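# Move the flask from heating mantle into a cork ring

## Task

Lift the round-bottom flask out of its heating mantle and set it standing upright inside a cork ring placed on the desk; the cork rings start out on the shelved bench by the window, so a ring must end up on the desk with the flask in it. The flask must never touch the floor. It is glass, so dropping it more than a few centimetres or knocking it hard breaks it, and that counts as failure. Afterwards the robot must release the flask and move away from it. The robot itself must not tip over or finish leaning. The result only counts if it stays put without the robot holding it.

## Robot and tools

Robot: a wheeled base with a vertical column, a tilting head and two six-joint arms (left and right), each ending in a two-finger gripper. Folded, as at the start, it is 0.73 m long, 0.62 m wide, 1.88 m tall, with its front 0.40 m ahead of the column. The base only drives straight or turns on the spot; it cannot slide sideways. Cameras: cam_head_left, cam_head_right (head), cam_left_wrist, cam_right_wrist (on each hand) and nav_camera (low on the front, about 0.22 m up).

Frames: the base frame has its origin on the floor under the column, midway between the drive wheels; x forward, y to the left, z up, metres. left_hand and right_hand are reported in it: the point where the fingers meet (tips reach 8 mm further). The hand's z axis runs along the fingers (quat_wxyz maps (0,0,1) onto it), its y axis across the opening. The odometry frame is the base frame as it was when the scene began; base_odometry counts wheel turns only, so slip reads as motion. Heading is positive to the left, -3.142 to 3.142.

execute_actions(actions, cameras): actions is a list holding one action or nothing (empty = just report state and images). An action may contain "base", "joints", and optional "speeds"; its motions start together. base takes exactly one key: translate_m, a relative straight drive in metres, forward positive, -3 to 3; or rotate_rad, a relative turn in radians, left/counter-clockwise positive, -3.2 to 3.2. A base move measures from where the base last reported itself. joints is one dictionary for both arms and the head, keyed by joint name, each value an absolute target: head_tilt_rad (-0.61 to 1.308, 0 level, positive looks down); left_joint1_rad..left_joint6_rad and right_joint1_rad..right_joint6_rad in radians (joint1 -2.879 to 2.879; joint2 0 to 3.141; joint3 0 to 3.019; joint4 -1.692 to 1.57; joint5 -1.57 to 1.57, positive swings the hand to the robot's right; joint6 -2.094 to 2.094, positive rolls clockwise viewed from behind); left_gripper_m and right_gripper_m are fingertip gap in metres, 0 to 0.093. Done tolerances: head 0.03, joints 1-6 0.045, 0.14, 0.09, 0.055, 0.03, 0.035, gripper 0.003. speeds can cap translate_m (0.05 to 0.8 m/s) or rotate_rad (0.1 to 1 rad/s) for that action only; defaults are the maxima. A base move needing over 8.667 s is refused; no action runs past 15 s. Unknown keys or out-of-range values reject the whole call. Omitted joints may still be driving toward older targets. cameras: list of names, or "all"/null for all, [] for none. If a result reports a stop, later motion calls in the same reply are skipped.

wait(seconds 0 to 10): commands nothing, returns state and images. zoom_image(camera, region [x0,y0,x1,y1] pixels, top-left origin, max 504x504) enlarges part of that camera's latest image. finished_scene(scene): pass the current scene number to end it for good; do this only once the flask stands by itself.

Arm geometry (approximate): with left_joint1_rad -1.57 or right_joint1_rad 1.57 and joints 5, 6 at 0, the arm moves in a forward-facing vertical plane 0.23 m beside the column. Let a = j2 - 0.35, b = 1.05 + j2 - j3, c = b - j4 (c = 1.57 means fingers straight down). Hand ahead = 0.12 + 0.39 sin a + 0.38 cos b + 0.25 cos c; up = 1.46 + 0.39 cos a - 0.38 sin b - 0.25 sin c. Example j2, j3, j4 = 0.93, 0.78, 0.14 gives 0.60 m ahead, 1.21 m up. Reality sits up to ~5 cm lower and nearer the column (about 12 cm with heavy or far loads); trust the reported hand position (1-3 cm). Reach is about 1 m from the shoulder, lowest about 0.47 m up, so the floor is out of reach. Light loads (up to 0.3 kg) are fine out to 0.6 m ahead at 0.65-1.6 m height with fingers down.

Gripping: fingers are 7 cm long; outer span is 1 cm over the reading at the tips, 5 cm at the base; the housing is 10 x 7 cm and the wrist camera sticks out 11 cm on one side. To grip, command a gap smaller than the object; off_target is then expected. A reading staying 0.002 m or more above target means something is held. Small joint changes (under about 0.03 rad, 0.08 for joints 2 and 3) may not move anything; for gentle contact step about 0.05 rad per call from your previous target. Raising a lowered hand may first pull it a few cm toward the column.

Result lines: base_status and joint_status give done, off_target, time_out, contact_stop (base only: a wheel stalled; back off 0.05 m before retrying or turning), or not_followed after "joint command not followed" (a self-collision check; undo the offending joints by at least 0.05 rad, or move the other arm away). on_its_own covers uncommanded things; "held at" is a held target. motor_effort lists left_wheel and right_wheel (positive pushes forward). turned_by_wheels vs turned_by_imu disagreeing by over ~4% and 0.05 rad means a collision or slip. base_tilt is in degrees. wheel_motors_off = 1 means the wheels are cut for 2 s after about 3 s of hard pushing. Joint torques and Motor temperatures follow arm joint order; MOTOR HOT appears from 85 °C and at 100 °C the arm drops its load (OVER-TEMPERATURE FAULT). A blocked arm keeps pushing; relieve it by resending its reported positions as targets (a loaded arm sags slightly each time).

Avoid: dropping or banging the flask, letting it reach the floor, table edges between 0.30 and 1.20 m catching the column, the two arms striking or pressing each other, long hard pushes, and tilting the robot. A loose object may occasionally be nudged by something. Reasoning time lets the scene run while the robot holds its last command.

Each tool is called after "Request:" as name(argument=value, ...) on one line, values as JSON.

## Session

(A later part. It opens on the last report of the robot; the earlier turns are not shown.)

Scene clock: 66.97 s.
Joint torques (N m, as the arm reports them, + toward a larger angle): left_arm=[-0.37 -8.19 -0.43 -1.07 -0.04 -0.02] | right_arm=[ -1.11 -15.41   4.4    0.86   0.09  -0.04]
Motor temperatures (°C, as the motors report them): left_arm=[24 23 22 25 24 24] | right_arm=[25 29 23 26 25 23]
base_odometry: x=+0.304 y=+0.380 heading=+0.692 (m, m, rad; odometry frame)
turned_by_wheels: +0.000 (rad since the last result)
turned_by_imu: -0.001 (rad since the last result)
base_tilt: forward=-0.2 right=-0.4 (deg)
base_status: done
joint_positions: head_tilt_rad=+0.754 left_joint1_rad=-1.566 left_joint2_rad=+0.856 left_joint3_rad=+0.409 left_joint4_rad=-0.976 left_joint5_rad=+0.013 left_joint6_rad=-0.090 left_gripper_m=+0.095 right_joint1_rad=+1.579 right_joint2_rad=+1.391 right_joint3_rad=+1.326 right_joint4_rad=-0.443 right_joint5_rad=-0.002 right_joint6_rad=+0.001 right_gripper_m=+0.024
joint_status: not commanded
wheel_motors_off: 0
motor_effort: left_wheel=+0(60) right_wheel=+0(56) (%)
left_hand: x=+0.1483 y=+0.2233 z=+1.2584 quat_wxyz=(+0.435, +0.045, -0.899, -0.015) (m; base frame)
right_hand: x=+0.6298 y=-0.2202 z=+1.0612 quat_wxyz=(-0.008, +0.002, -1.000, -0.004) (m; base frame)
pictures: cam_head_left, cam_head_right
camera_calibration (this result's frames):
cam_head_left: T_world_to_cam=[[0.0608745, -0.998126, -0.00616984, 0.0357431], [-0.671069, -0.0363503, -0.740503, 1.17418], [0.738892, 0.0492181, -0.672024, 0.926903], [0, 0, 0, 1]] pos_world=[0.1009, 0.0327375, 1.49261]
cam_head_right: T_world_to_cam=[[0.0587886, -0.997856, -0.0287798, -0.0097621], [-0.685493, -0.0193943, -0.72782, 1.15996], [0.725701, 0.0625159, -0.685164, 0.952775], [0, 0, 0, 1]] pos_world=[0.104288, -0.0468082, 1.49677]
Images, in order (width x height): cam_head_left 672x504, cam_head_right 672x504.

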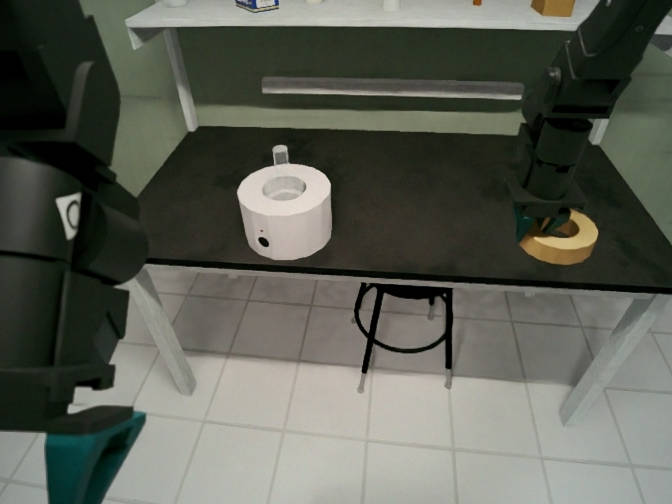

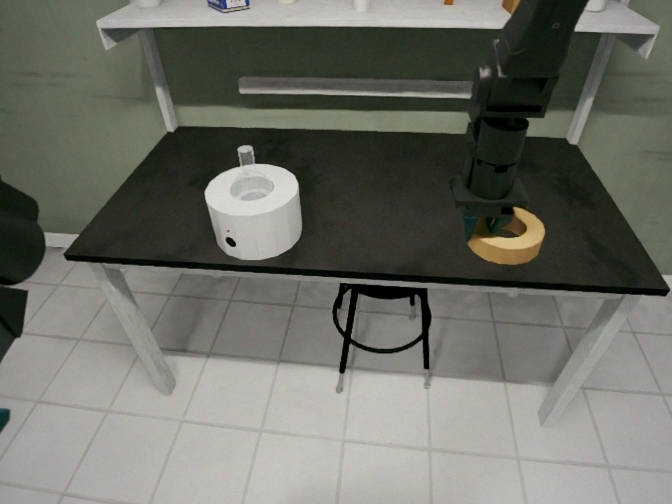

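Request:
execute_actions(actions=[{"base":{"translate_m":0.35},"joints":{"left_joint2_rad":1.25,"left_joint3_rad":1.27,"left_joint4_rad":-0.54,"left_joint5_rad":0,"left_joint6_rad":0}}], cameras=["cam_head_right","cam_left_wrist"])

Scene clock: 72.40 s.
Joint torques (N m, as the arm reports them, + toward a larger angle): left_arm=[ -0.3  -19.92   4.31   0.28  -0.13   0.09] | right_arm=[ -0.93 -15.59   4.29   0.84   0.09  -0.04]
Motor temperatures (°C, as the motors report them): left_arm=[24 24 22 25 24 24] | right_arm=[25 30 23 26 25 23]
base_odometry: x=+0.573 y=+0.603 heading=+0.692 (m, m, rad; odometry frame)
turned_by_wheels: +0.000 (rad since the last result)
turned_by_imu: -0.001 (rad since the last result)
base_tilt: forward=-0.2 right=-0.4 (deg)
base_status: done
joint_positions: head_tilt_rad=+0.754 left_joint1_rad=-1.566 left_joint2_rad=+1.252 left_joint3_rad=+1.272 left_joint4_rad=-0.537 left_joint5_rad=+0.003 left_joint6_rad=-0.008 left_gripper_m=+0.095 right_joint1_rad=+1.579 right_joint2_rad=+1.392 right_joint3_rad=+1.328 right_joint4_rad=-0.443 right_joint5_rad=-0.002 right_joint6_rad=+0.001 right_gripper_m=+0.024
joint_status: all done
wheel_motors_off: 0
motor_effort: left_wheel=+1(36) right_wheel=+1(32) (%)
left_hand: x=+0.6259 y=+0.2267 z=+1.1210 quat_wxyz=(-0.003, +0.005, -1.000, -0.001) (m; base frame)
right_hand: x=+0.6303 y=-0.2202 z=+1.0610 quat_wxyz=(-0.008, +0.002, -1.000, -0.004) (m; base frame)
pictures: cam_head_right, cam_left_wrist
camera_calibration (this result's frames):
cam_head_right: T_world_to_cam=[[0.0587886, -0.997856, -0.0287798, -0.00976211], [-0.685493, -0.0193943, -0.727821, 1.15996], [0.725702, 0.0625159, -0.685163, 0.952775], [0, 0, 0, 1]] pos_world=[0.104288, -0.0468082, 1.49677]
cam_left_wrist: T_world_to_cam=[[0.00281022, -0.99999, 0.00359352, 0.223928], [-0.813066, -0.000192851, 0.582171, -0.140871], [-0.582165, -0.0045578, -0.813058, 1.40129], [0, 0, 0, 1]] pos_world=[0.700617, 0.230285, 1.22054]
Images, in order (width x height): cam_head_right 672x504, cam_left_wrist 672x504.

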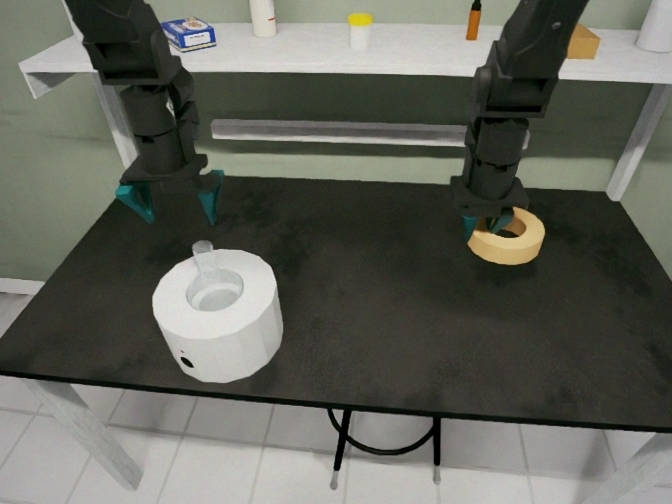

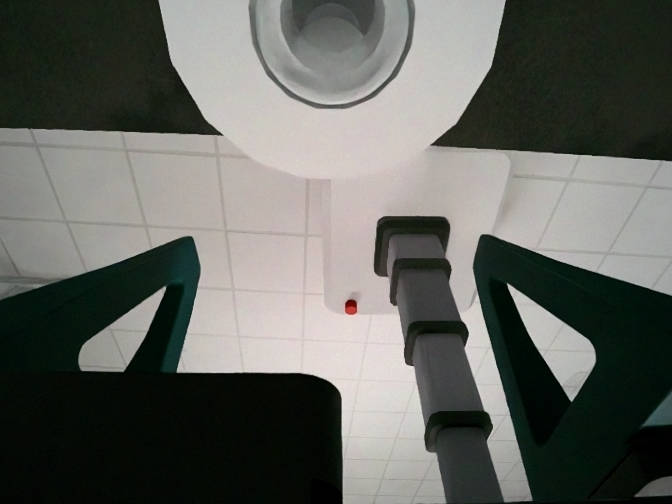

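Request:
execute_actions(actions=[], cameras=["cam_left_wrist"])

Scene clock: 74.77 s.
Joint torques (N m, as the arm reports them, + toward a larger angle): left_arm=[ -0.26 -19.81   4.29   0.35  -0.14   0.08] | right_arm=[ -0.95 -15.55   4.32   0.81   0.09  -0.04]
Motor temperatures (°C, as the motors report them): left_arm=[24 24 22 25 24 24] | right_arm=[25 30 23 26 25 23]
base_odometry: x=+0.573 y=+0.603 heading=+0.692 (m, m, rad; odometry frame)
turned_by_wheels: +0.000 (rad since the last result)
turned_by_imu: -0.001 (rad since the last result)
base_tilt: forward=-0.2 right=-0.4 (deg)
base_status: done
joint_positions: head_tilt_rad=+0.754 left_joint1_rad=-1.566 left_joint2_rad=+1.252 left_joint3_rad=+1.272 left_joint4_rad=-0.537 left_joint5_rad=+0.003 left_joint6_rad=-0.008 left_gripper_m=+0.095 right_joint1_rad=+1.579 right_joint2_rad=+1.392 right_joint3_rad=+1.328 right_joint4_rad=-0.443 right_joint5_rad=-0.002 right_joint6_rad=+0.001 right_gripper_m=+0.024
joint_status: all done
wheel_motors_off: 0
motor_effort: left_wheel=-1(36) right_wheel=+1(32) (%)
left_hand: x=+0.6259 y=+0.2267 z=+1.1210 quat_wxyz=(-0.003, +0.005, -1.000, -0.001) (m; base frame)
right_hand: x=+0.6303 y=-0.2202 z=+1.0610 quat_wxyz=(-0.008, +0.002, -1.000, -0.004) (m; base frame)
pictures: cam_left_wrist
camera_calibration (this result's frames):
cam_left_wrist: T_world_to_cam=[[0.00281022, -0.99999, 0.00359352, 0.223928], [-0.813066, -0.000192851, 0.582171, -0.140871], [-0.582165, -0.0045578, -0.813058, 1.40129], [0, 0, 0, 1]] pos_world=[0.700617, 0.230285, 1.22054]
Images, in order (width x height): cam_left_wrist 672x504.

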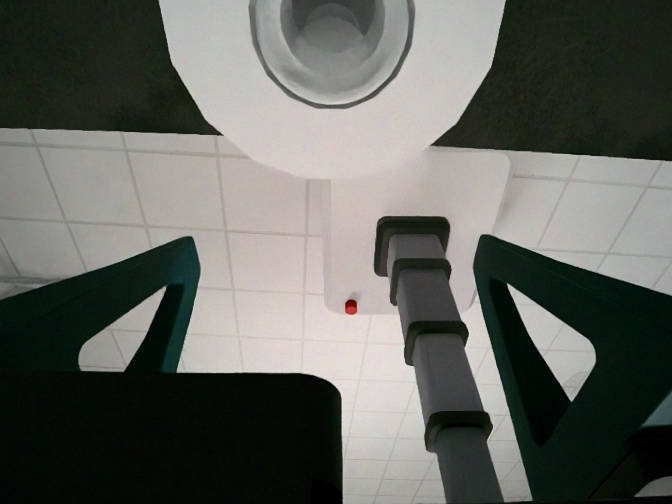

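Request:
execute_actions(actions=[{"base":{"translate_m":0.065}}], cameras=["cam_head_right","cam_left_wrist"])

Scene clock: 79.50 s.
Joint torques (N m, as the arm reports them, + toward a larger angle): left_arm=[ -0.06 -19.47   4.37   0.38  -0.15   0.09] | right_arm=[ -0.91 -15.61   4.22   0.79   0.09  -0.04]
Motor temperatures (°C, as the motors report them): left_arm=[24 24 23 25 24 24] | right_arm=[25 30 23 26 25 23]
base_odometry: x=+0.623 y=+0.645 heading=+0.692 (m, m, rad; odometry frame)
turned_by_wheels: +0.000 (rad since the last result)
turned_by_imu: -0.001 (rad since the last result)
base_tilt: forward=-0.1 right=-0.4 (deg)
base_status: done
joint_positions: head_tilt_rad=+0.754 left_joint1_rad=-1.566 left_joint2_rad=+1.252 left_joint3_rad=+1.267 left_joint4_rad=-0.537 left_joint5_rad=+0.003 left_joint6_rad=-0.008 left_gripper_m=+0.095 right_joint1_rad=+1.579 right_joint2_rad=+1.392 right_joint3_rad=+1.328 right_joint4_rad=-0.442 right_joint5_rad=-0.002 right_joint6_rad=+0.001 right_gripper_m=+0.024
joint_status: not commanded
wheel_motors_off: 0
motor_effort: left_wheel=+1(33) right_wheel=+0(34) (%)
left_hand: x=+0.6231 y=+0.2267 z=+1.1200 quat_wxyz=(-0.001, +0.005, -1.000, -0.001) (m; base frame)
right_hand: x=+0.6305 y=-0.2202 z=+1.0607 quat_wxyz=(-0.009, +0.002, -1.000, -0.004) (m; base frame)
pictures: cam_head_right, cam_left_wrist
camera_calibration (this result's frames):
cam_head_right: T_world_to_cam=[[0.0587886, -0.997856, -0.0287798, -0.00976211], [-0.685493, -0.0193943, -0.72782, 1.15996], [0.725702, 0.0625159, -0.685164, 0.952775], [0, 0, 0, 1]] pos_world=[0.104288, -0.0468082, 1.49677]
cam_left_wrist: T_world_to_cam=[[0.0028483, -0.999989, 0.00359119, 0.223916], [-0.810169, -0.000202461, 0.586196, -0.148922], [-0.586189, -0.00457913, -0.810161, 1.39811], [0, 0, 0, 1]] pos_world=[0.698267, 0.230285, 1.21919]
Images, in order (width x height): cam_head_right 672x504, cam_left_wrist 672x504.

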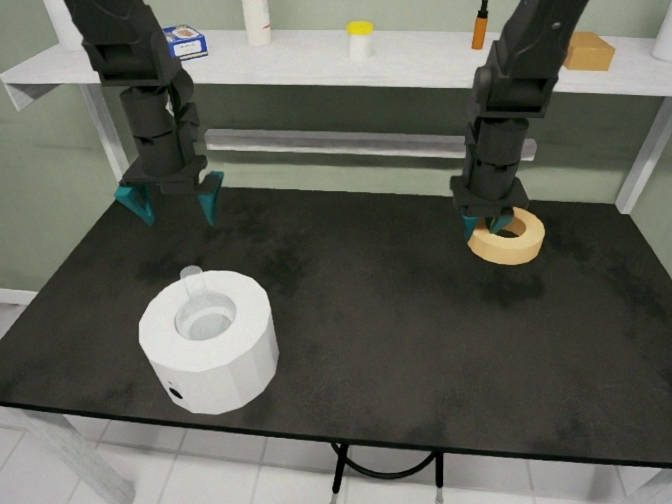

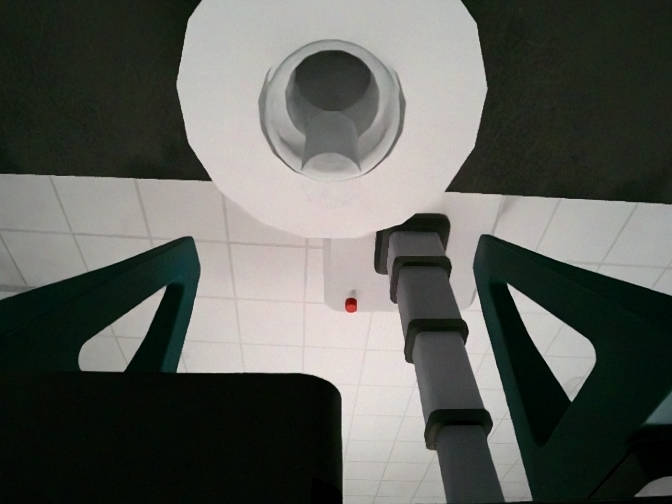

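Request:
execute_actions(actions=[{"base":{"translate_m":-0.07},"joints":{"left_joint2_rad":1.41,"left_joint3_rad":1.33,"left_joint4_rad":-0.32}}], cameras=["cam_head_right","cam_left_wrist"])

Scene clock: 86.60 s.
Joint torques (N m, as the arm reports them, + toward a larger angle): left_arm=[  0.12 -20.29   4.72   0.71  -0.13   0.07] | right_arm=[ -1.03 -15.75   4.32   0.77   0.08  -0.03]
Motor temperatures (°C, as the motors report them): left_arm=[24 25 23 25 24 24] | right_arm=[25 30 23 26 25 23]
base_odometry: x=+0.570 y=+0.600 heading=+0.692 (m, m, rad; odometry frame)
turned_by_wheels: +0.000 (rad since the last result)
turned_by_imu: -0.001 (rad since the last result)
base_tilt: forward=-0.2 right=-0.3 (deg)
base_status: done
joint_positions: head_tilt_rad=+0.754 left_joint1_rad=-1.566 left_joint2_rad=+1.412 left_joint3_rad=+1.314 left_joint4_rad=-0.329 left_joint5_rad=+0.003 left_joint6_rad=-0.008 left_gripper_m=+0.095 right_joint1_rad=+1.579 right_joint2_rad=+1.393 right_joint3_rad=+1.328 right_joint4_rad=-0.442 right_joint5_rad=-0.002 right_joint6_rad=+0.001 right_gripper_m=+0.024
joint_status: all done
wheel_motors_off: 0
motor_effort: left_wheel=+1(33) right_wheel=+0(32) (%)
left_hand: x=+0.6423 y=+0.2271 z=+1.0498 quat_wxyz=(-0.049, +0.005, -0.999, -0.001) (m; base frame)
right_hand: x=+0.6301 y=-0.2202 z=+1.0604 quat_wxyz=(-0.008, +0.002, -1.000, -0.004) (m; base frame)
pictures: cam_head_right, cam_left_wrist
camera_calibration (this result's frames):
cam_head_right: T_world_to_cam=[[0.0587859, -0.997856, -0.0287852, -0.00975355], [-0.685561, -0.0193943, -0.727757, 1.15986], [0.725638, 0.0625159, -0.685231, 0.952882], [0, 0, 0, 1]] pos_world=[0.104284, -0.0468082, 1.49676]
cam_left_wrist: T_world_to_cam=[[0.00211511, -0.999991, 0.00360295, 0.224904], [-0.862307, 0.0000006062, 0.506386, 0.0250386], [-0.506381, -0.00417791, -0.8623, 1.3559], [0, 0, 0, 1]] pos_world=[0.707717, 0.230567, 1.1557]
Images, in order (width x height): cam_head_right 672x504, cam_left_wrist 672x504.

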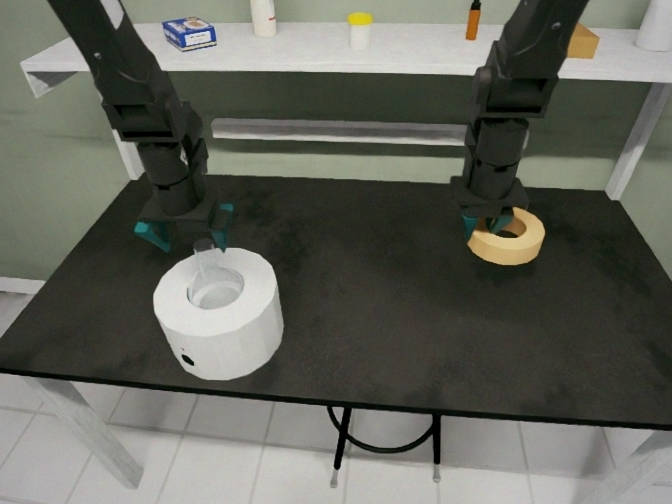

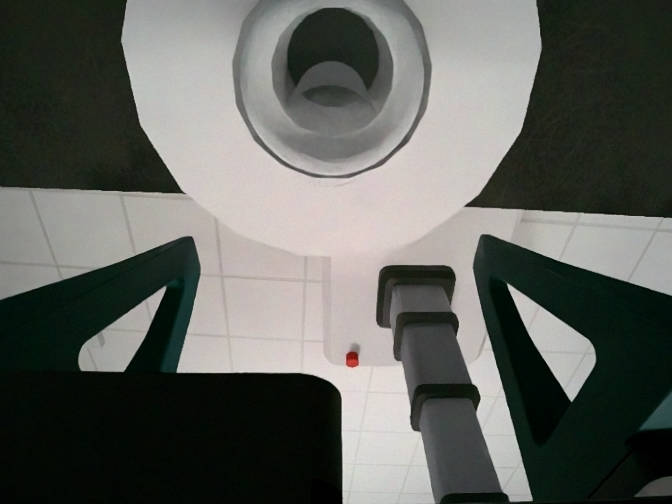

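Request:
execute_actions(actions=[{"base":{"translate_m":0.05},"joints":{"left_joint2_rad":1.56,"left_joint3_rad":1.42,"left_joint4_rad":-0.35}}], cameras=["cam_head_right","cam_left_wrist"])

Scene clock: 91.17 s.
Joint torques (N m, as the arm reports them, + toward a larger angle): left_arm=[  0.14 -19.63   3.42   0.41  -0.13   0.1 ] | right_arm=[ -0.96 -15.62   4.28   0.76   0.09  -0.04]
Motor temperatures (°C, as the motors report them): left_arm=[24 25 23 25 24 24] | right_arm=[25 30 23 26 25 23]
base_odometry: x=+0.608 y=+0.632 heading=+0.692 (m, m, rad; odometry frame)
turned_by_wheels: +0.000 (rad since the last result)
turned_by_imu: -0.001 (rad since the last result)
base_tilt: forward=-0.2 right=-0.4 (deg)
base_status: done
joint_positions: head_tilt_rad=+0.754 left_joint1_rad=-1.566 left_joint2_rad=+1.551 left_joint3_rad=+1.418 left_joint4_rad=-0.349 left_joint5_rad=+0.003 left_joint6_rad=-0.008 left_gripper_m=+0.095 right_joint1_rad=+1.579 right_joint2_rad=+1.393 right_joint3_rad=+1.328 right_joint4_rad=-0.442 right_joint5_rad=-0.002 right_joint6_rad=+0.001 right_gripper_m=+0.024
joint_status: all done
wheel_motors_off: 0
motor_effort: left_wheel=-1(35) right_wheel=+0(34) (%)
left_hand: x=+0.6389 y=+0.2273 z=+0.9950 quat_wxyz=(-0.021, +0.005, -1.000, -0.001) (m; base frame)
right_hand: x=+0.6301 y=-0.2202 z=+1.0604 quat_wxyz=(-0.008, +0.002, -1.000, -0.004) (m; base frame)
pictures: cam_head_right, cam_left_wrist
camera_calibration (this result's frames):
cam_head_right: T_world_to_cam=[[0.0587859, -0.997856, -0.0287852, -0.00975353], [-0.685561, -0.0193943, -0.727757, 1.15986], [0.725638, 0.0625159, -0.685231, 0.952882], [0, 0, 0, 1]] pos_world=[0.104284, -0.0468082, 1.49676]
cam_left_wrist: T_world_to_cam=[[0.00254345, -0.99999, 0.00360458, 0.225049], [-0.832782, -0.00012264, 0.553602, -0.0159532], [-0.553596, -0.00440988, -0.832774, 1.30777], [0, 0, 0, 1]] pos_world=[0.710117, 0.230812, 1.0971]
Images, in order (width x height): cam_head_right 672x504, cam_left_wrist 672x504.

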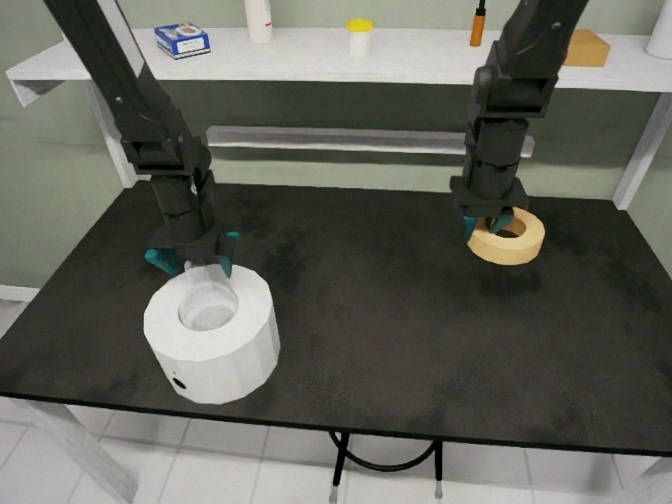

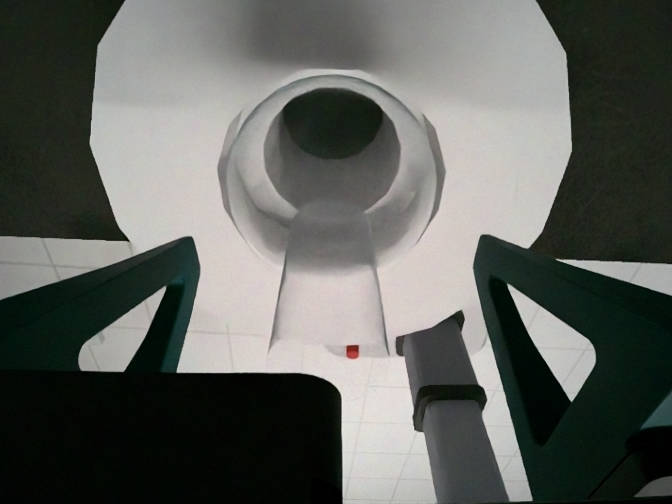

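Request:
execute_actions(actions=[{"base":{"translate_m":-0.015}}], cameras=[])

Request:
execute_actions(actions=[{"joints":{"left_gripper_m":0.0}}], cameras=["cam_left_wrist"])

Request:
execute_actions(actions=[{"joints":{"left_joint2_rad":1.41,"left_joint3_rad":1.36,"left_joint4_rad":-0.44}}], cameras=["cam_head_right","cam_left_wrist"])

Scene clock: 96.00 s.
Joint torques (N m, as the arm reports them, + toward a larger angle): left_arm=[ -0.04 -19.78   3.67   0.51  -0.14   0.06] | right_arm=[ -0.93 -15.61   4.34   0.81   0.09  -0.05]
Motor temperatures (°C, as the motors report them): left_arm=[24 25 23 25 24 24] | right_arm=[25 30 23 26 25 23]
base_odometry: x=+0.597 y=+0.623 heading=+0.692 (m, m, rad; odometry frame)
turned_by_wheels: +0.000 (rad since the last result)
turned_by_imu: -0.001 (rad since the last result)
base_tilt: forward=-0.1 right=-0.4 (deg)
base_status: done
joint_positions: head_tilt_rad=+0.754 left_joint1_rad=-1.566 left_joint2_rad=+1.551 left_joint3_rad=+1.416 left_joint4_rad=-0.349 left_joint5_rad=+0.003 left_joint6_rad=-0.008 left_gripper_m=+0.095 right_joint1_rad=+1.579 right_joint2_rad=+1.393 right_joint3_rad=+1.327 right_joint4_rad=-0.442 right_joint5_rad=-0.002 right_joint6_rad=+0.001 right_gripper_m=+0.024
joint_status: not commanded
wheel_motors_off: 0
motor_effort: left_wheel=-1(34) right_wheel=+0(33) (%)
left_hand: x=+0.6373 y=+0.2273 z=+0.9945 quat_wxyz=(-0.019, +0.005, -1.000, -0.001) (m; base frame)
right_hand: x=+0.6299 y=-0.2202 z=+1.0604 quat_wxyz=(-0.008, +0.002, -1.000, -0.004) (m; base frame)
pictures: none
No camera images: the call's "cameras" was empty. Leave "cameras" out to get every camera's image.

Scene clock: 96.73 s.
Joint torques (N m, as the arm reports them, + toward a larger angle): left_arm=[ -0.24 -20.01   3.64   0.47  -0.05   0.09] | right_arm=[ -0.9  -15.68   4.3    0.78   0.08  -0.04]
Motor temperatures (°C, as the motors report them): left_arm=[24 25 23 25 24 24] | right_arm=[25 30 23 26 25 23]
base_odometry: x=+0.597 y=+0.623 heading=+0.692 (m, m, rad; odometry frame)
turned_by_wheels: +0.000 (rad since the last result)
turned_by_imu: +0.000 (rad since the last result)
base_tilt: forward=-0.2 right=-0.4 (deg)
base_status: not commanded
joint_positions: head_tilt_rad=+0.754 left_joint1_rad=-1.566 left_joint2_rad=+1.551 left_joint3_rad=+1.416 left_joint4_rad=-0.349 left_joint5_rad=+0.000 left_joint6_rad=-0.008 left_gripper_m=+0.033 right_joint1_rad=+1.579 right_joint2_rad=+1.393 right_joint3_rad=+1.327 right_joint4_rad=-0.442 right_joint5_rad=-0.002 right_joint6_rad=+0.001 right_gripper_m=+0.024
joint_status: left_gripper_m off_target (ended at +0.033, target +0.000)
wheel_motors_off: 0
motor_effort: left_wheel=+0(1) right_wheel=+0(0) (%)
left_hand: x=+0.6373 y=+0.2277 z=+0.9945 quat_wxyz=(-0.019, +0.005, -1.000, -0.002) (m; base frame)
right_hand: x=+0.6299 y=-0.2202 z=+1.0604 quat_wxyz=(-0.008, +0.002, -1.000, -0.004) (m; base frame)
pictures: cam_left_wrist
camera_calibration (this result's frames):
cam_left_wrist: T_world_to_cam=[[0.00228651, -0.999997, 0.000920934, 0.228347], [-0.831297, -0.00138889, 0.555827, -0.0198098], [-0.555824, -0.00203647, -0.831297, 1.30587], [0, 0, 0, 1]] pos_world=[0.708843, 0.230978, 1.09636]
Images, in order (width x height): cam_left_wrist 672x504.

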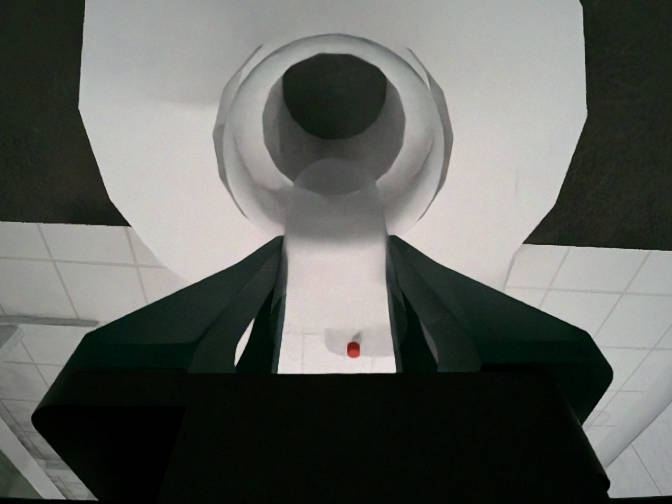

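Scene clock: 97.67 s.
Joint torques (N m, as the arm reports them, + toward a larger angle): left_arm=[ -0.02 -21.47   3.9    0.25  -0.03   0.08] | right_arm=[ -0.99 -15.66   4.36   0.76   0.09  -0.05]
Motor temperatures (°C, as the motors report them): left_arm=[24 26 23 25 24 24] | right_arm=[25 30 23 26 25 23]
base_odometry: x=+0.597 y=+0.623 heading=+0.692 (m, m, rad; odometry frame)
turned_by_wheels: +0.000 (rad since the last result)
turned_by_imu: +0.000 (rad since the last result)
base_tilt: forward=-0.2 right=-0.4 (deg)
base_status: not commanded
joint_positions: head_tilt_rad=+0.754 left_joint1_rad=-1.566 left_joint2_rad=+1.419 left_joint3_rad=+1.358 left_joint4_rad=-0.433 left_joint5_rad=+0.000 left_joint6_rad=-0.008 left_gripper_m=+0.033 right_joint1_rad=+1.579 right_joint2_rad=+1.393 right_joint3_rad=+1.327 right_joint4_rad=-0.442 right_joint5_rad=-0.002 right_joint6_rad=+0.001 right_gripper_m=+0.024
joint_status: all done
wheel_motors_off: 0
motor_effort: left_wheel=+0(1) right_wheel=+0(1) (%)
left_hand: x=+0.6394 y=+0.2275 z=+1.0522 quat_wxyz=(-0.014, +0.005, -1.000, -0.002) (m; base frame)
right_hand: x=+0.6299 y=-0.2202 z=+1.0604 quat_wxyz=(-0.008, +0.002, -1.000, -0.004) (m; base frame)
pictures: cam_head_right, cam_left_wrist
camera_calibration (this result's frames):
cam_head_right: T_world_to_cam=[[0.0587859, -0.997856, -0.0287853, -0.0097535], [-0.685561, -0.0193943, -0.727756, 1.15986], [0.725637, 0.0625159, -0.685231, 0.952883], [0, 0, 0, 1]] pos_world=[0.104284, -0.0468082, 1.49676]
cam_left_wrist: T_world_to_cam=[[0.00233616, -0.999997, 0.000921402, 0.228026], [-0.825743, -0.00140936, 0.564045, -0.0623229], [-0.564042, -0.00207854, -0.825744, 1.3544], [0, 0, 0, 1]] pos_world=[0.711942, 0.230753, 1.15333]
Images, in order (width x height): cam_head_right 672x504, cam_left_wrist 672x504.

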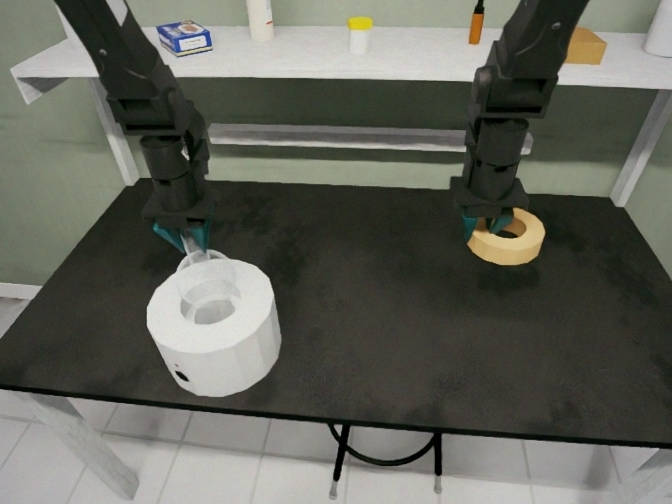

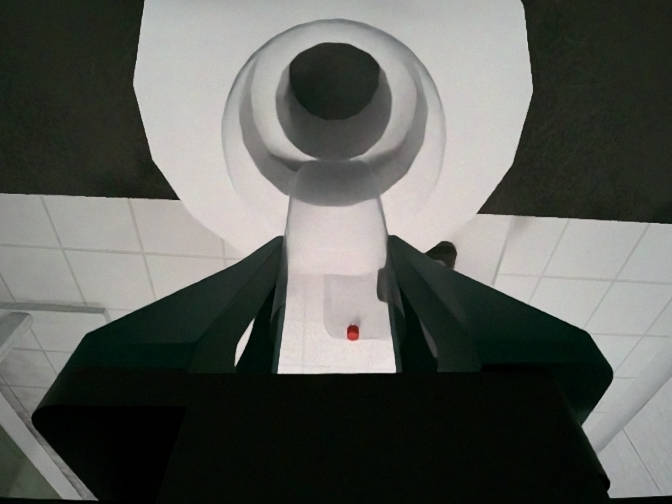

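Request:
execute_actions(actions=[{"joints":{"left_joint2_rad":1.22,"left_joint3_rad":1.28,"left_joint4_rad":-0.55}}], cameras=[])

Request:
execute_actions(actions=[{"base":{"translate_m":-1.0}}], cameras=[])

Request:
execute_actions(actions=[{"base":{"rotate_rad":1.5}}], cameras=[])

Request:
execute_actions(actions=[{"base":{"translate_m":0.7}}], cameras=["cam_head_left","cam_head_right"])

Scene clock: 105.57 s.
Joint torques (N m, as the arm reports them, + toward a larger angle): left_arm=[ -0.13 -20.15   5.44   0.36  -0.04   0.11] | right_arm=[ -0.89 -15.71   4.35   0.77   0.09  -0.04]
Motor temperatures (°C, as the motors report them): left_arm=[24 26 23 25 24 24] | right_arm=[25 30 23 26 25 23]
base_odometry: x=+0.597 y=+0.623 heading=+0.692 (m, m, rad; odometry frame)
turned_by_wheels: +0.000 (rad since the last result)
turned_by_imu: -0.001 (rad since the last result)
base_tilt: forward=-0.2 right=-0.3 (deg)
base_status: not commanded
joint_positions: head_tilt_rad=+0.754 left_joint1_rad=-1.566 left_joint2_rad=+1.223 left_joint3_rad=+1.267 left_joint4_rad=-0.552 left_joint5_rad=+0.000 left_joint6_rad=-0.008 left_gripper_m=+0.033 right_joint1_rad=+1.579 right_joint2_rad=+1.393 right_joint3_rad=+1.327 right_joint4_rad=-0.442 right_joint5_rad=-0.002 right_joint6_rad=+0.001 right_gripper_m=+0.024
joint_status: all done
wheel_motors_off: 0
motor_effort: left_wheel=-1(1) right_wheel=+0(0) (%)
left_hand: x=+0.6287 y=+0.2272 z=+1.1342 quat_wxyz=(-0.008, +0.005, -1.000, -0.002) (m; base frame)
right_hand: x=+0.6299 y=-0.2202 z=+1.0604 quat_wxyz=(-0.008, +0.002, -1.000, -0.004) (m; base frame)
pictures: none
No camera images: the call's "cameras" was empty. Leave "cameras" out to get every camera's image.

Scene clock: 108.97 s.
Joint torques (N m, as the arm reports them, + toward a larger angle): left_arm=[ -0.25 -19.61   5.56   0.49  -0.06   0.06] | right_arm=[ -0.93 -15.5    4.38   0.8    0.09  -0.04]
Motor temperatures (°C, as the motors report them): left_arm=[24 26 23 25 24 24] | right_arm=[25 30 23 26 25 23]
base_odometry: x=-0.174 y=-0.015 heading=+0.691 (m, m, rad; odometry frame)
turned_by_wheels: +0.000 (rad since the last result)
turned_by_imu: -0.001 (rad since the last result)
base_tilt: forward=-0.2 right=-0.4 (deg)
base_status: done
joint_positions: head_tilt_rad=+0.754 left_joint1_rad=-1.566 left_joint2_rad=+1.223 left_joint3_rad=+1.265 left_joint4_rad=-0.552 left_joint5_rad=+0.000 left_joint6_rad=-0.008 left_gripper_m=+0.033 right_joint1_rad=+1.579 right_joint2_rad=+1.393 right_joint3_rad=+1.326 right_joint4_rad=-0.442 right_joint5_rad=-0.002 right_joint6_rad=+0.001 right_gripper_m=+0.024
joint_status: not commanded
wheel_motors_off: 0
motor_effort: left_wheel=-1(32) right_wheel=+0(60) (%)
left_hand: x=+0.6277 y=+0.2272 z=+1.1338 quat_wxyz=(-0.007, +0.005, -1.000, -0.002) (m; base frame)
right_hand: x=+0.6289 y=-0.2202 z=+1.0598 quat_wxyz=(-0.007, +0.002, -1.000, -0.004) (m; base frame)
pictures: none
No camera images: the call's "cameras" was empty. Leave "cameras" out to get every camera's image.

Scene clock: 112.00 s.
Joint torques (N m, as the arm reports them, + toward a larger angle): left_arm=[ -0.44 -20.02   5.51   0.47  -0.01   0.08] | right_arm=[ -0.97 -15.77   4.37   0.79   0.08  -0.04]
Motor temperatures (°C, as the motors report them): left_arm=[24 26 23 25 24 24] | right_arm=[25 30 23 26 25 23]
base_odometry: x=-0.174 y=-0.015 heading=+2.190 (m, m, rad; odometry frame)
turned_by_wheels: +1.499 (rad since the last result)
turned_by_imu: +1.480 (rad since the last result)
base_tilt: forward=-0.2 right=-0.3 (deg)
base_status: done
joint_positions: head_tilt_rad=+0.754 left_joint1_rad=-1.565 left_joint2_rad=+1.223 left_joint3_rad=+1.265 left_joint4_rad=-0.552 left_joint5_rad=+0.000 left_joint6_rad=-0.008 left_gripper_m=+0.033 right_joint1_rad=+1.579 right_joint2_rad=+1.393 right_joint3_rad=+1.326 right_joint4_rad=-0.442 right_joint5_rad=-0.001 right_joint6_rad=+0.001 right_gripper_m=+0.024
joint_status: not commanded
wheel_motors_off: 0
motor_effort: left_wheel=-3(43) right_wheel=+3(57) (%)
left_hand: x=+0.6277 y=+0.2278 z=+1.1338 quat_wxyz=(-0.007, +0.005, -1.000, -0.003) (m; base frame)
right_hand: x=+0.6289 y=-0.2203 z=+1.0598 quat_wxyz=(-0.007, +0.002, -1.000, -0.004) (m; base frame)
pictures: none
No camera images: the call's "cameras" was empty. Leave "cameras" out to get every camera's image.

Scene clock: 115.10 s.
Joint torques (N m, as the arm reports them, + toward a larger angle): left_arm=[ -0.28 -19.97   5.43   0.45  -0.06   0.06] | right_arm=[ -1.1  -15.78   4.41   0.77   0.09  -0.04]
Motor temperatures (°C, as the motors report them): left_arm=[24 26 23 25 24 24] | right_arm=[25 30 23 26 25 23]
base_odometry: x=-0.580 y=+0.554 heading=+2.191 (m, m, rad; odometry frame)
turned_by_wheels: +0.000 (rad since the last result)
turned_by_imu: -0.001 (rad since the last result)
base_tilt: forward=-0.2 right=-0.4 (deg)
base_status: done
joint_positions: head_tilt_rad=+0.754 left_joint1_rad=-1.565 left_joint2_rad=+1.223 left_joint3_rad=+1.267 left_joint4_rad=-0.550 left_joint5_rad=+0.000 left_joint6_rad=-0.008 left_gripper_m=+0.033 right_joint1_rad=+1.579 right_joint2_rad=+1.394 right_joint3_rad=+1.326 right_joint4_rad=-0.442 right_joint5_rad=-0.001 right_joint6_rad=+0.001 right_gripper_m=+0.024
joint_status: not commanded
wheel_motors_off: 0
motor_effort: left_wheel=-2(54) right_wheel=+0(60) (%)
left_hand: x=+0.6291 y=+0.2278 z=+1.1342 quat_wxyz=(-0.008, +0.005, -1.000, -0.003) (m; base frame)
right_hand: x=+0.6287 y=-0.2203 z=+1.0596 quat_wxyz=(-0.007, +0.002, -1.000, -0.004) (m; base frame)
pictures: cam_head_left, cam_head_right
camera_calibration (this result's frames):
cam_head_left: T_world_to_cam=[[0.0608737, -0.998126, -0.00617783, 0.0357555], [-0.671166, -0.0363503, -0.740415, 1.17405], [0.738803, 0.0492181, -0.672121, 0.927057], [0, 0, 0, 1]] pos_world=[0.100894, 0.0327375, 1.4926]
cam_head_right: T_world_to_cam=[[0.0587848, -0.997856, -0.0287875, -0.00975004], [-0.685589, -0.0193943, -0.72773, 1.15983], [0.725612, 0.0625159, -0.685259, 0.952926], [0, 0, 0, 1]] pos_world=[0.104283, -0.0468082, 1.49676]
Images, in order (width x height): cam_head_left 672x504, cam_head_right 672x504.

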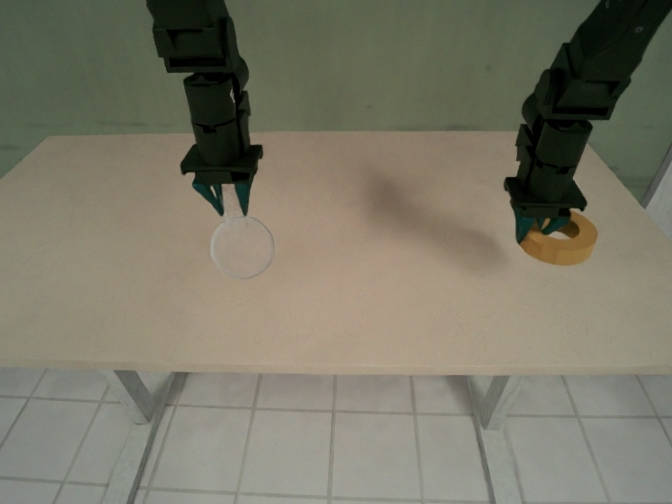

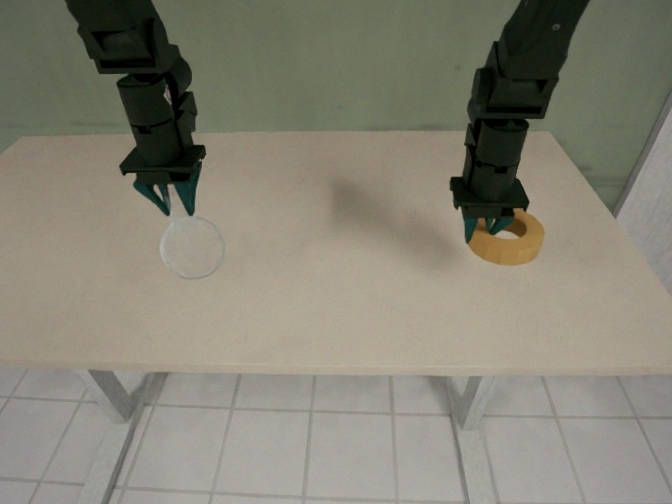

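Request:
execute_actions(actions=[{"base":{"rotate_rad":0.4},"joints":{"right_joint2_rad":1.72,"right_joint3_rad":1.51,"right_joint4_rad":-0.32}}], cameras=[])

Request:
execute_actions(actions=[{"joints":{"right_joint2_rad":1.78,"right_joint3_rad":1.55,"right_joint4_rad":-0.29}}], cameras=["cam_head_left","cam_right_wrist"])

Scene clock: 122.47 s.
Joint torques (N m, as the arm reports them, + toward a larger angle): left_arm=[ -0.34 -20.02   5.36   0.41  -0.01   0.06] | right_arm=[  0.21 -13.37   3.5    0.95  -0.39  -0.02]
Motor temperatures (°C, as the motors report them): left_arm=[24 26 24 25 24 24] | right_arm=[25 30 23 26 25 23]
base_odometry: x=-0.581 y=+0.554 heading=+2.589 (m, m, rad; odometry frame)
turned_by_wheels: +0.398 (rad since the last result)
turned_by_imu: +0.388 (rad since the last result)
base_tilt: forward=-0.2 right=-0.4 (deg)
base_status: done
joint_positions: head_tilt_rad=+0.754 left_joint1_rad=-1.564 left_joint2_rad=+1.223 left_joint3_rad=+1.267 left_joint4_rad=-0.550 left_joint5_rad=+0.000 left_joint6_rad=-0.008 left_gripper_m=+0.033 right_joint1_rad=+1.558 right_joint2_rad=+1.654 right_joint3_rad=+1.512 right_joint4_rad=-0.323 right_joint5_rad=+0.011 right_joint6_rad=-0.001 right_gripper_m=+0.023
joint_status: all done
wheel_motors_off: 0
motor_effort: left_wheel=-3(63) right_wheel=+2(51) (%)
left_hand: x=+0.6292 y=+0.2282 z=+1.1342 quat_wxyz=(-0.009, +0.006, -1.000, -0.003) (m; base frame)
right_hand: x=+0.6517 y=-0.2367 z=+0.9561 quat_wxyz=(-0.029, -0.003, -1.000, +0.011) (m; base frame)
pictures: none
No camera images: the call's "cameras" was empty. Leave "cameras" out to get every camera's image.

Scene clock: 123.03 s.
Joint torques (N m, as the arm reports them, + toward a larger angle): left_arm=[  0.06 -19.79   5.5    0.49  -0.04   0.06] | right_arm=[ 0.26 -9.36  6.51  2.09 -0.35 -0.01]
Motor temperatures (°C, as the motors report them): left_arm=[24 26 24 25 24 24] | right_arm=[25 30 23 26 25 23]
base_odometry: x=-0.581 y=+0.554 heading=+2.589 (m, m, rad; odometry frame)
turned_by_wheels: +0.000 (rad since the last result)
turned_by_imu: +0.000 (rad since the last result)
base_tilt: forward=-0.2 right=-0.3 (deg)
base_status: not commanded
joint_positions: head_tilt_rad=+0.754 left_joint1_rad=-1.564 left_joint2_rad=+1.223 left_joint3_rad=+1.267 left_joint4_rad=-0.550 left_joint5_rad=+0.000 left_joint6_rad=-0.008 left_gripper_m=+0.033 right_joint1_rad=+1.558 right_joint2_rad=+1.657 right_joint3_rad=+1.513 right_joint4_rad=-0.319 right_joint5_rad=+0.010 right_joint6_rad=-0.002 right_gripper_m=+0.023
joint_status: all done
wheel_motors_off: 0
motor_effort: left_wheel=-6(7) right_wheel=+6(6) (%)
left_hand: x=+0.6292 y=+0.2282 z=+1.1342 quat_wxyz=(-0.009, +0.006, -1.000, -0.003) (m; base frame)
right_hand: x=+0.6519 y=-0.2366 z=+0.9551 quat_wxyz=(-0.030, -0.002, -0.999, +0.011) (m; base frame)
pictures: cam_head_left, cam_right_wrist
camera_calibration (this result's frames):
cam_head_left: T_world_to_cam=[[0.0608736, -0.998126, -0.00617833, 0.0357563], [-0.671172, -0.0363503, -0.74041, 1.17404], [0.738798, 0.0492181, -0.672128, 0.927067], [0, 0, 0, 1]] pos_world=[0.100893, 0.0327375, 1.4926]
cam_right_wrist: T_world_to_cam=[[-0.00570012, -0.999205, 0.0394621, -0.271044], [-0.846936, 0.0258052, 0.531068, 0.0624948], [-0.531664, -0.0303947, -0.84641, 1.2717], [0, 0, 0, 1]] pos_world=[0.727504, -0.233788, 1.05389]
Images, in order (width x height): cam_head_left 672x504, cam_right_wrist 672x504.

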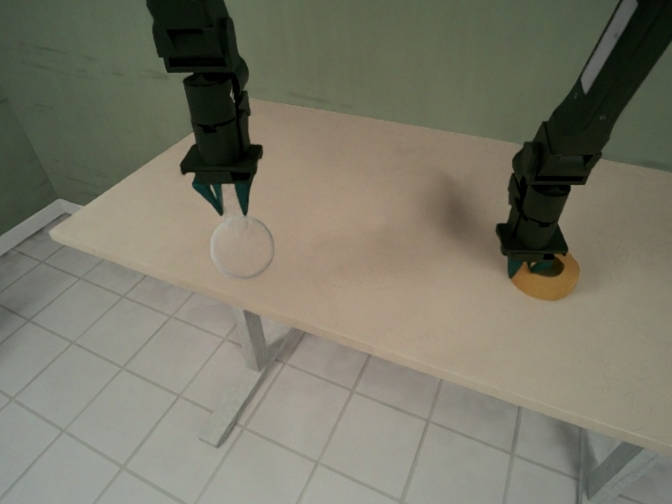

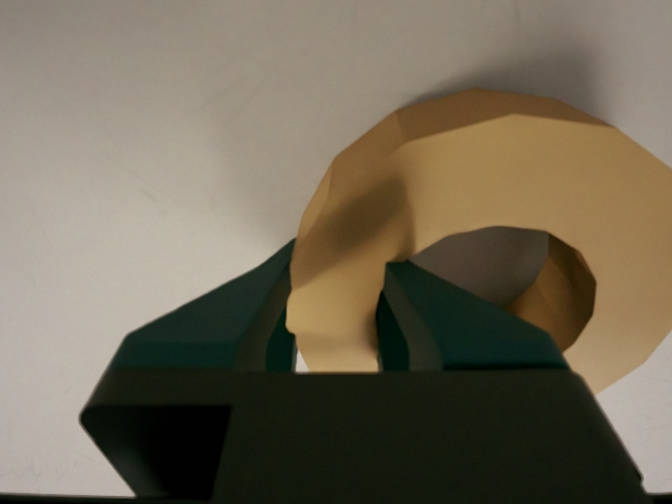

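Request:
execute_actions(actions=[{"joints":{"right_gripper_m":0.055,"right_joint2_rad":1.66,"right_joint3_rad":1.51,"right_joint4_rad":-0.32,"left_joint2_rad":1.17,"left_joint3_rad":1.35,"left_joint4_rad":-0.67}}], cameras=[])

Request:
execute_actions(actions=[{"joints":{"right_joint2_rad":1.35,"right_joint3_rad":1.35,"right_joint4_rad":-0.5}}], cameras=[])

Request:
execute_actions(actions=[{"base":{"rotate_rad":-0.745},"joints":{"right_joint2_rad":0.9,"right_joint3_rad":0.4,"right_joint4_rad":-0.94}}], cameras=["cam_head_right","cam_left_wrist"])

Scene clock: 129.73 s.
Joint torques (N m, as the arm reports them, + toward a larger angle): left_arm=[ -0.24 -22.25   6.96   0.13  -0.07   0.07] | right_arm=[  0.28 -17.42   3.45   0.97  -0.16  -0.01]
Motor temperatures (°C, as the motors report them): left_arm=[24 26 24 25 24 24] | right_arm=[25 30 24 26 25 23]
base_odometry: x=-0.581 y=+0.554 heading=+2.589 (m, m, rad; odometry frame)
turned_by_wheels: +0.000 (rad since the last result)
turned_by_imu: -0.001 (rad since the last result)
base_tilt: forward=-0.2 right=-0.4 (deg)
base_status: not commanded
joint_positions: head_tilt_rad=+0.754 left_joint1_rad=-1.564 left_joint2_rad=+1.201 left_joint3_rad=+1.318 left_joint4_rad=-0.662 left_joint5_rad=+0.000 left_joint6_rad=-0.008 left_gripper_m=+0.033 right_joint1_rad=+1.555 right_joint2_rad=+1.652 right_joint3_rad=+1.513 right_joint4_rad=-0.324 right_joint5_rad=+0.006 right_joint6_rad=-0.002 right_gripper_m=+0.055
joint_status: all done
wheel_motors_off: 0
motor_effort: left_wheel=-9(9) right_wheel=+6(7) (%)
left_hand: x=+0.6373 y=+0.2281 z=+1.1568 quat_wxyz=(+0.011, +0.006, -1.000, -0.003) (m; base frame)
right_hand: x=+0.6527 y=-0.2377 z=+0.9572 quat_wxyz=(-0.030, -0.003, -1.000, +0.010) (m; base frame)
pictures: none
No camera images: the call's "cameras" was empty. Leave "cameras" out to get every camera's image.

Scene clock: 130.87 s.
Joint torques (N m, as the arm reports them, + toward a larger angle): left_arm=[ -0.16 -22.39   7.06   0.21  -0.02   0.09] | right_arm=[ -0.27 -15.52   5.39   0.82  -0.07  -0.01]
Motor temperatures (°C, as the motors report them): left_arm=[24 27 24 25 24 24] | right_arm=[25 30 24 26 25 23]
base_odometry: x=-0.581 y=+0.554 heading=+2.589 (m, m, rad; odometry frame)
turned_by_wheels: +0.000 (rad since the last result)
turned_by_imu: +0.000 (rad since the last result)
base_tilt: forward=-0.2 right=-0.4 (deg)
base_status: not commanded
joint_positions: head_tilt_rad=+0.754 left_joint1_rad=-1.564 left_joint2_rad=+1.201 left_joint3_rad=+1.318 left_joint4_rad=-0.663 left_joint5_rad=+0.000 left_joint6_rad=-0.008 left_gripper_m=+0.033 right_joint1_rad=+1.568 right_joint2_rad=+1.326 right_joint3_rad=+1.342 right_joint4_rad=-0.502 right_joint5_rad=+0.002 right_joint6_rad=-0.002 right_gripper_m=+0.055
joint_status: all done
wheel_motors_off: 0
motor_effort: left_wheel=-10(8) right_wheel=+6(6) (%)
left_hand: x=+0.6371 y=+0.2281 z=+1.1568 quat_wxyz=(+0.011, +0.006, -1.000, -0.003) (m; base frame)
right_hand: x=+0.6486 y=-0.2275 z=+1.0969 quat_wxyz=(-0.019, +0.000, -1.000, +0.002) (m; base frame)
pictures: none
No camera images: the call's "cameras" was empty. Leave "cameras" out to get every camera's image.

Scene clock: 133.03 s.
Joint torques (N m, as the arm reports them, + toward a larger angle): left_arm=[ -0.58 -22.3    7.04   0.15  -0.04   0.08] | right_arm=[-0.56 -5.15 -0.14 -1.7  -0.03  0.  ]
Motor temperatures (°C, as the motors report them): left_arm=[24 27 24 25 24 24] | right_arm=[25 30 24 26 25 23]
base_odometry: x=-0.581 y=+0.555 heading=+1.845 (m, m, rad; odometry frame)
turned_by_wheels: -0.744 (rad since the last result)
turned_by_imu: -0.730 (rad since the last result)
base_tilt: forward=-0.2 right=-0.4 (deg)
base_status: done
joint_positions: head_tilt_rad=+0.754 left_joint1_rad=-1.565 left_joint2_rad=+1.201 left_joint3_rad=+1.320 left_joint4_rad=-0.663 left_joint5_rad=+0.000 left_joint6_rad=-0.008 left_gripper_m=+0.033 right_joint1_rad=+1.574 right_joint2_rad=+0.887 right_joint3_rad=+0.395 right_joint4_rad=-0.929 right_joint5_rad=+0.001 right_joint6_rad=-0.002 right_gripper_m=+0.055
joint_status: all done
wheel_motors_off: 0
motor_effort: left_wheel=+1(54) right_wheel=-3(39) (%)
left_hand: x=+0.6379 y=+0.2275 z=+1.1571 quat_wxyz=(+0.010, +0.005, -1.000, -0.002) (m; base frame)
right_hand: x=+0.1419 y=-0.2251 z=+1.2511 quat_wxyz=(+0.434, +0.002, -0.901, -0.001) (m; base frame)
pictures: cam_head_right, cam_left_wrist
camera_calibration (this result's frames):
cam_head_right: T_world_to_cam=[[0.0587846, -0.997856, -0.028788, -0.00974927], [-0.685595, -0.0193943, -0.727725, 1.15982], [0.725606, 0.0625159, -0.685265, 0.952936], [0, 0, 0, 1]] pos_world=[0.104282, -0.0468082, 1.49676]
cam_left_wrist: T_world_to_cam=[[0.00296584, -0.999996, 0.000255624, 0.228279], [-0.796767, -0.00220863, 0.604283, -0.187681], [-0.60428, -0.00199588, -0.79677, 1.4323], [0, 0, 0, 1]] pos_world=[0.715296, 0.230722, 1.25457]
Images, in order (width x height): cam_head_right 672x504, cam_left_wrist 672x504.

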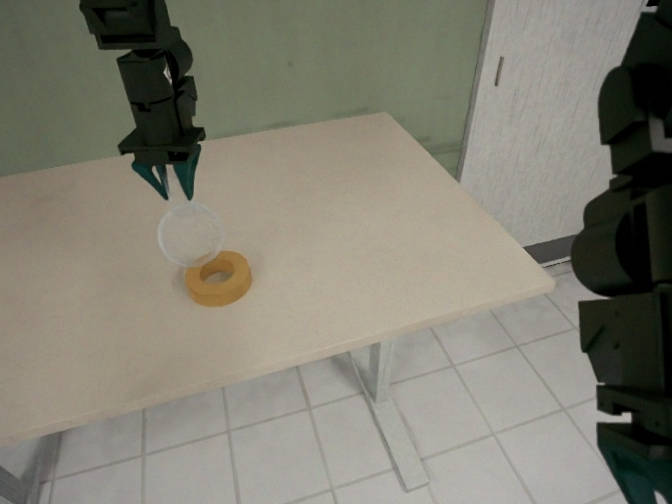

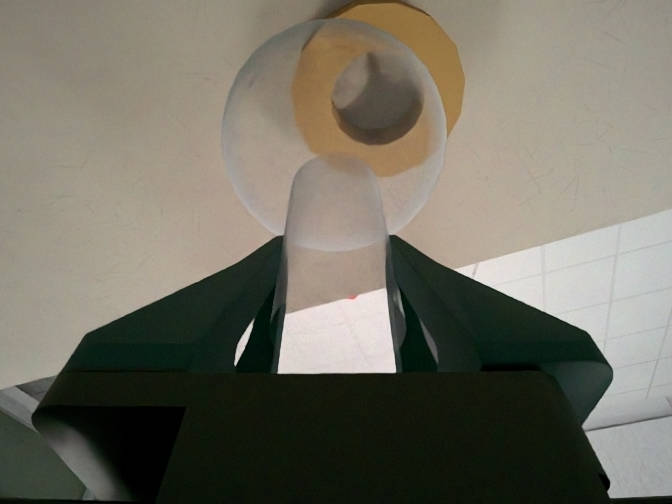

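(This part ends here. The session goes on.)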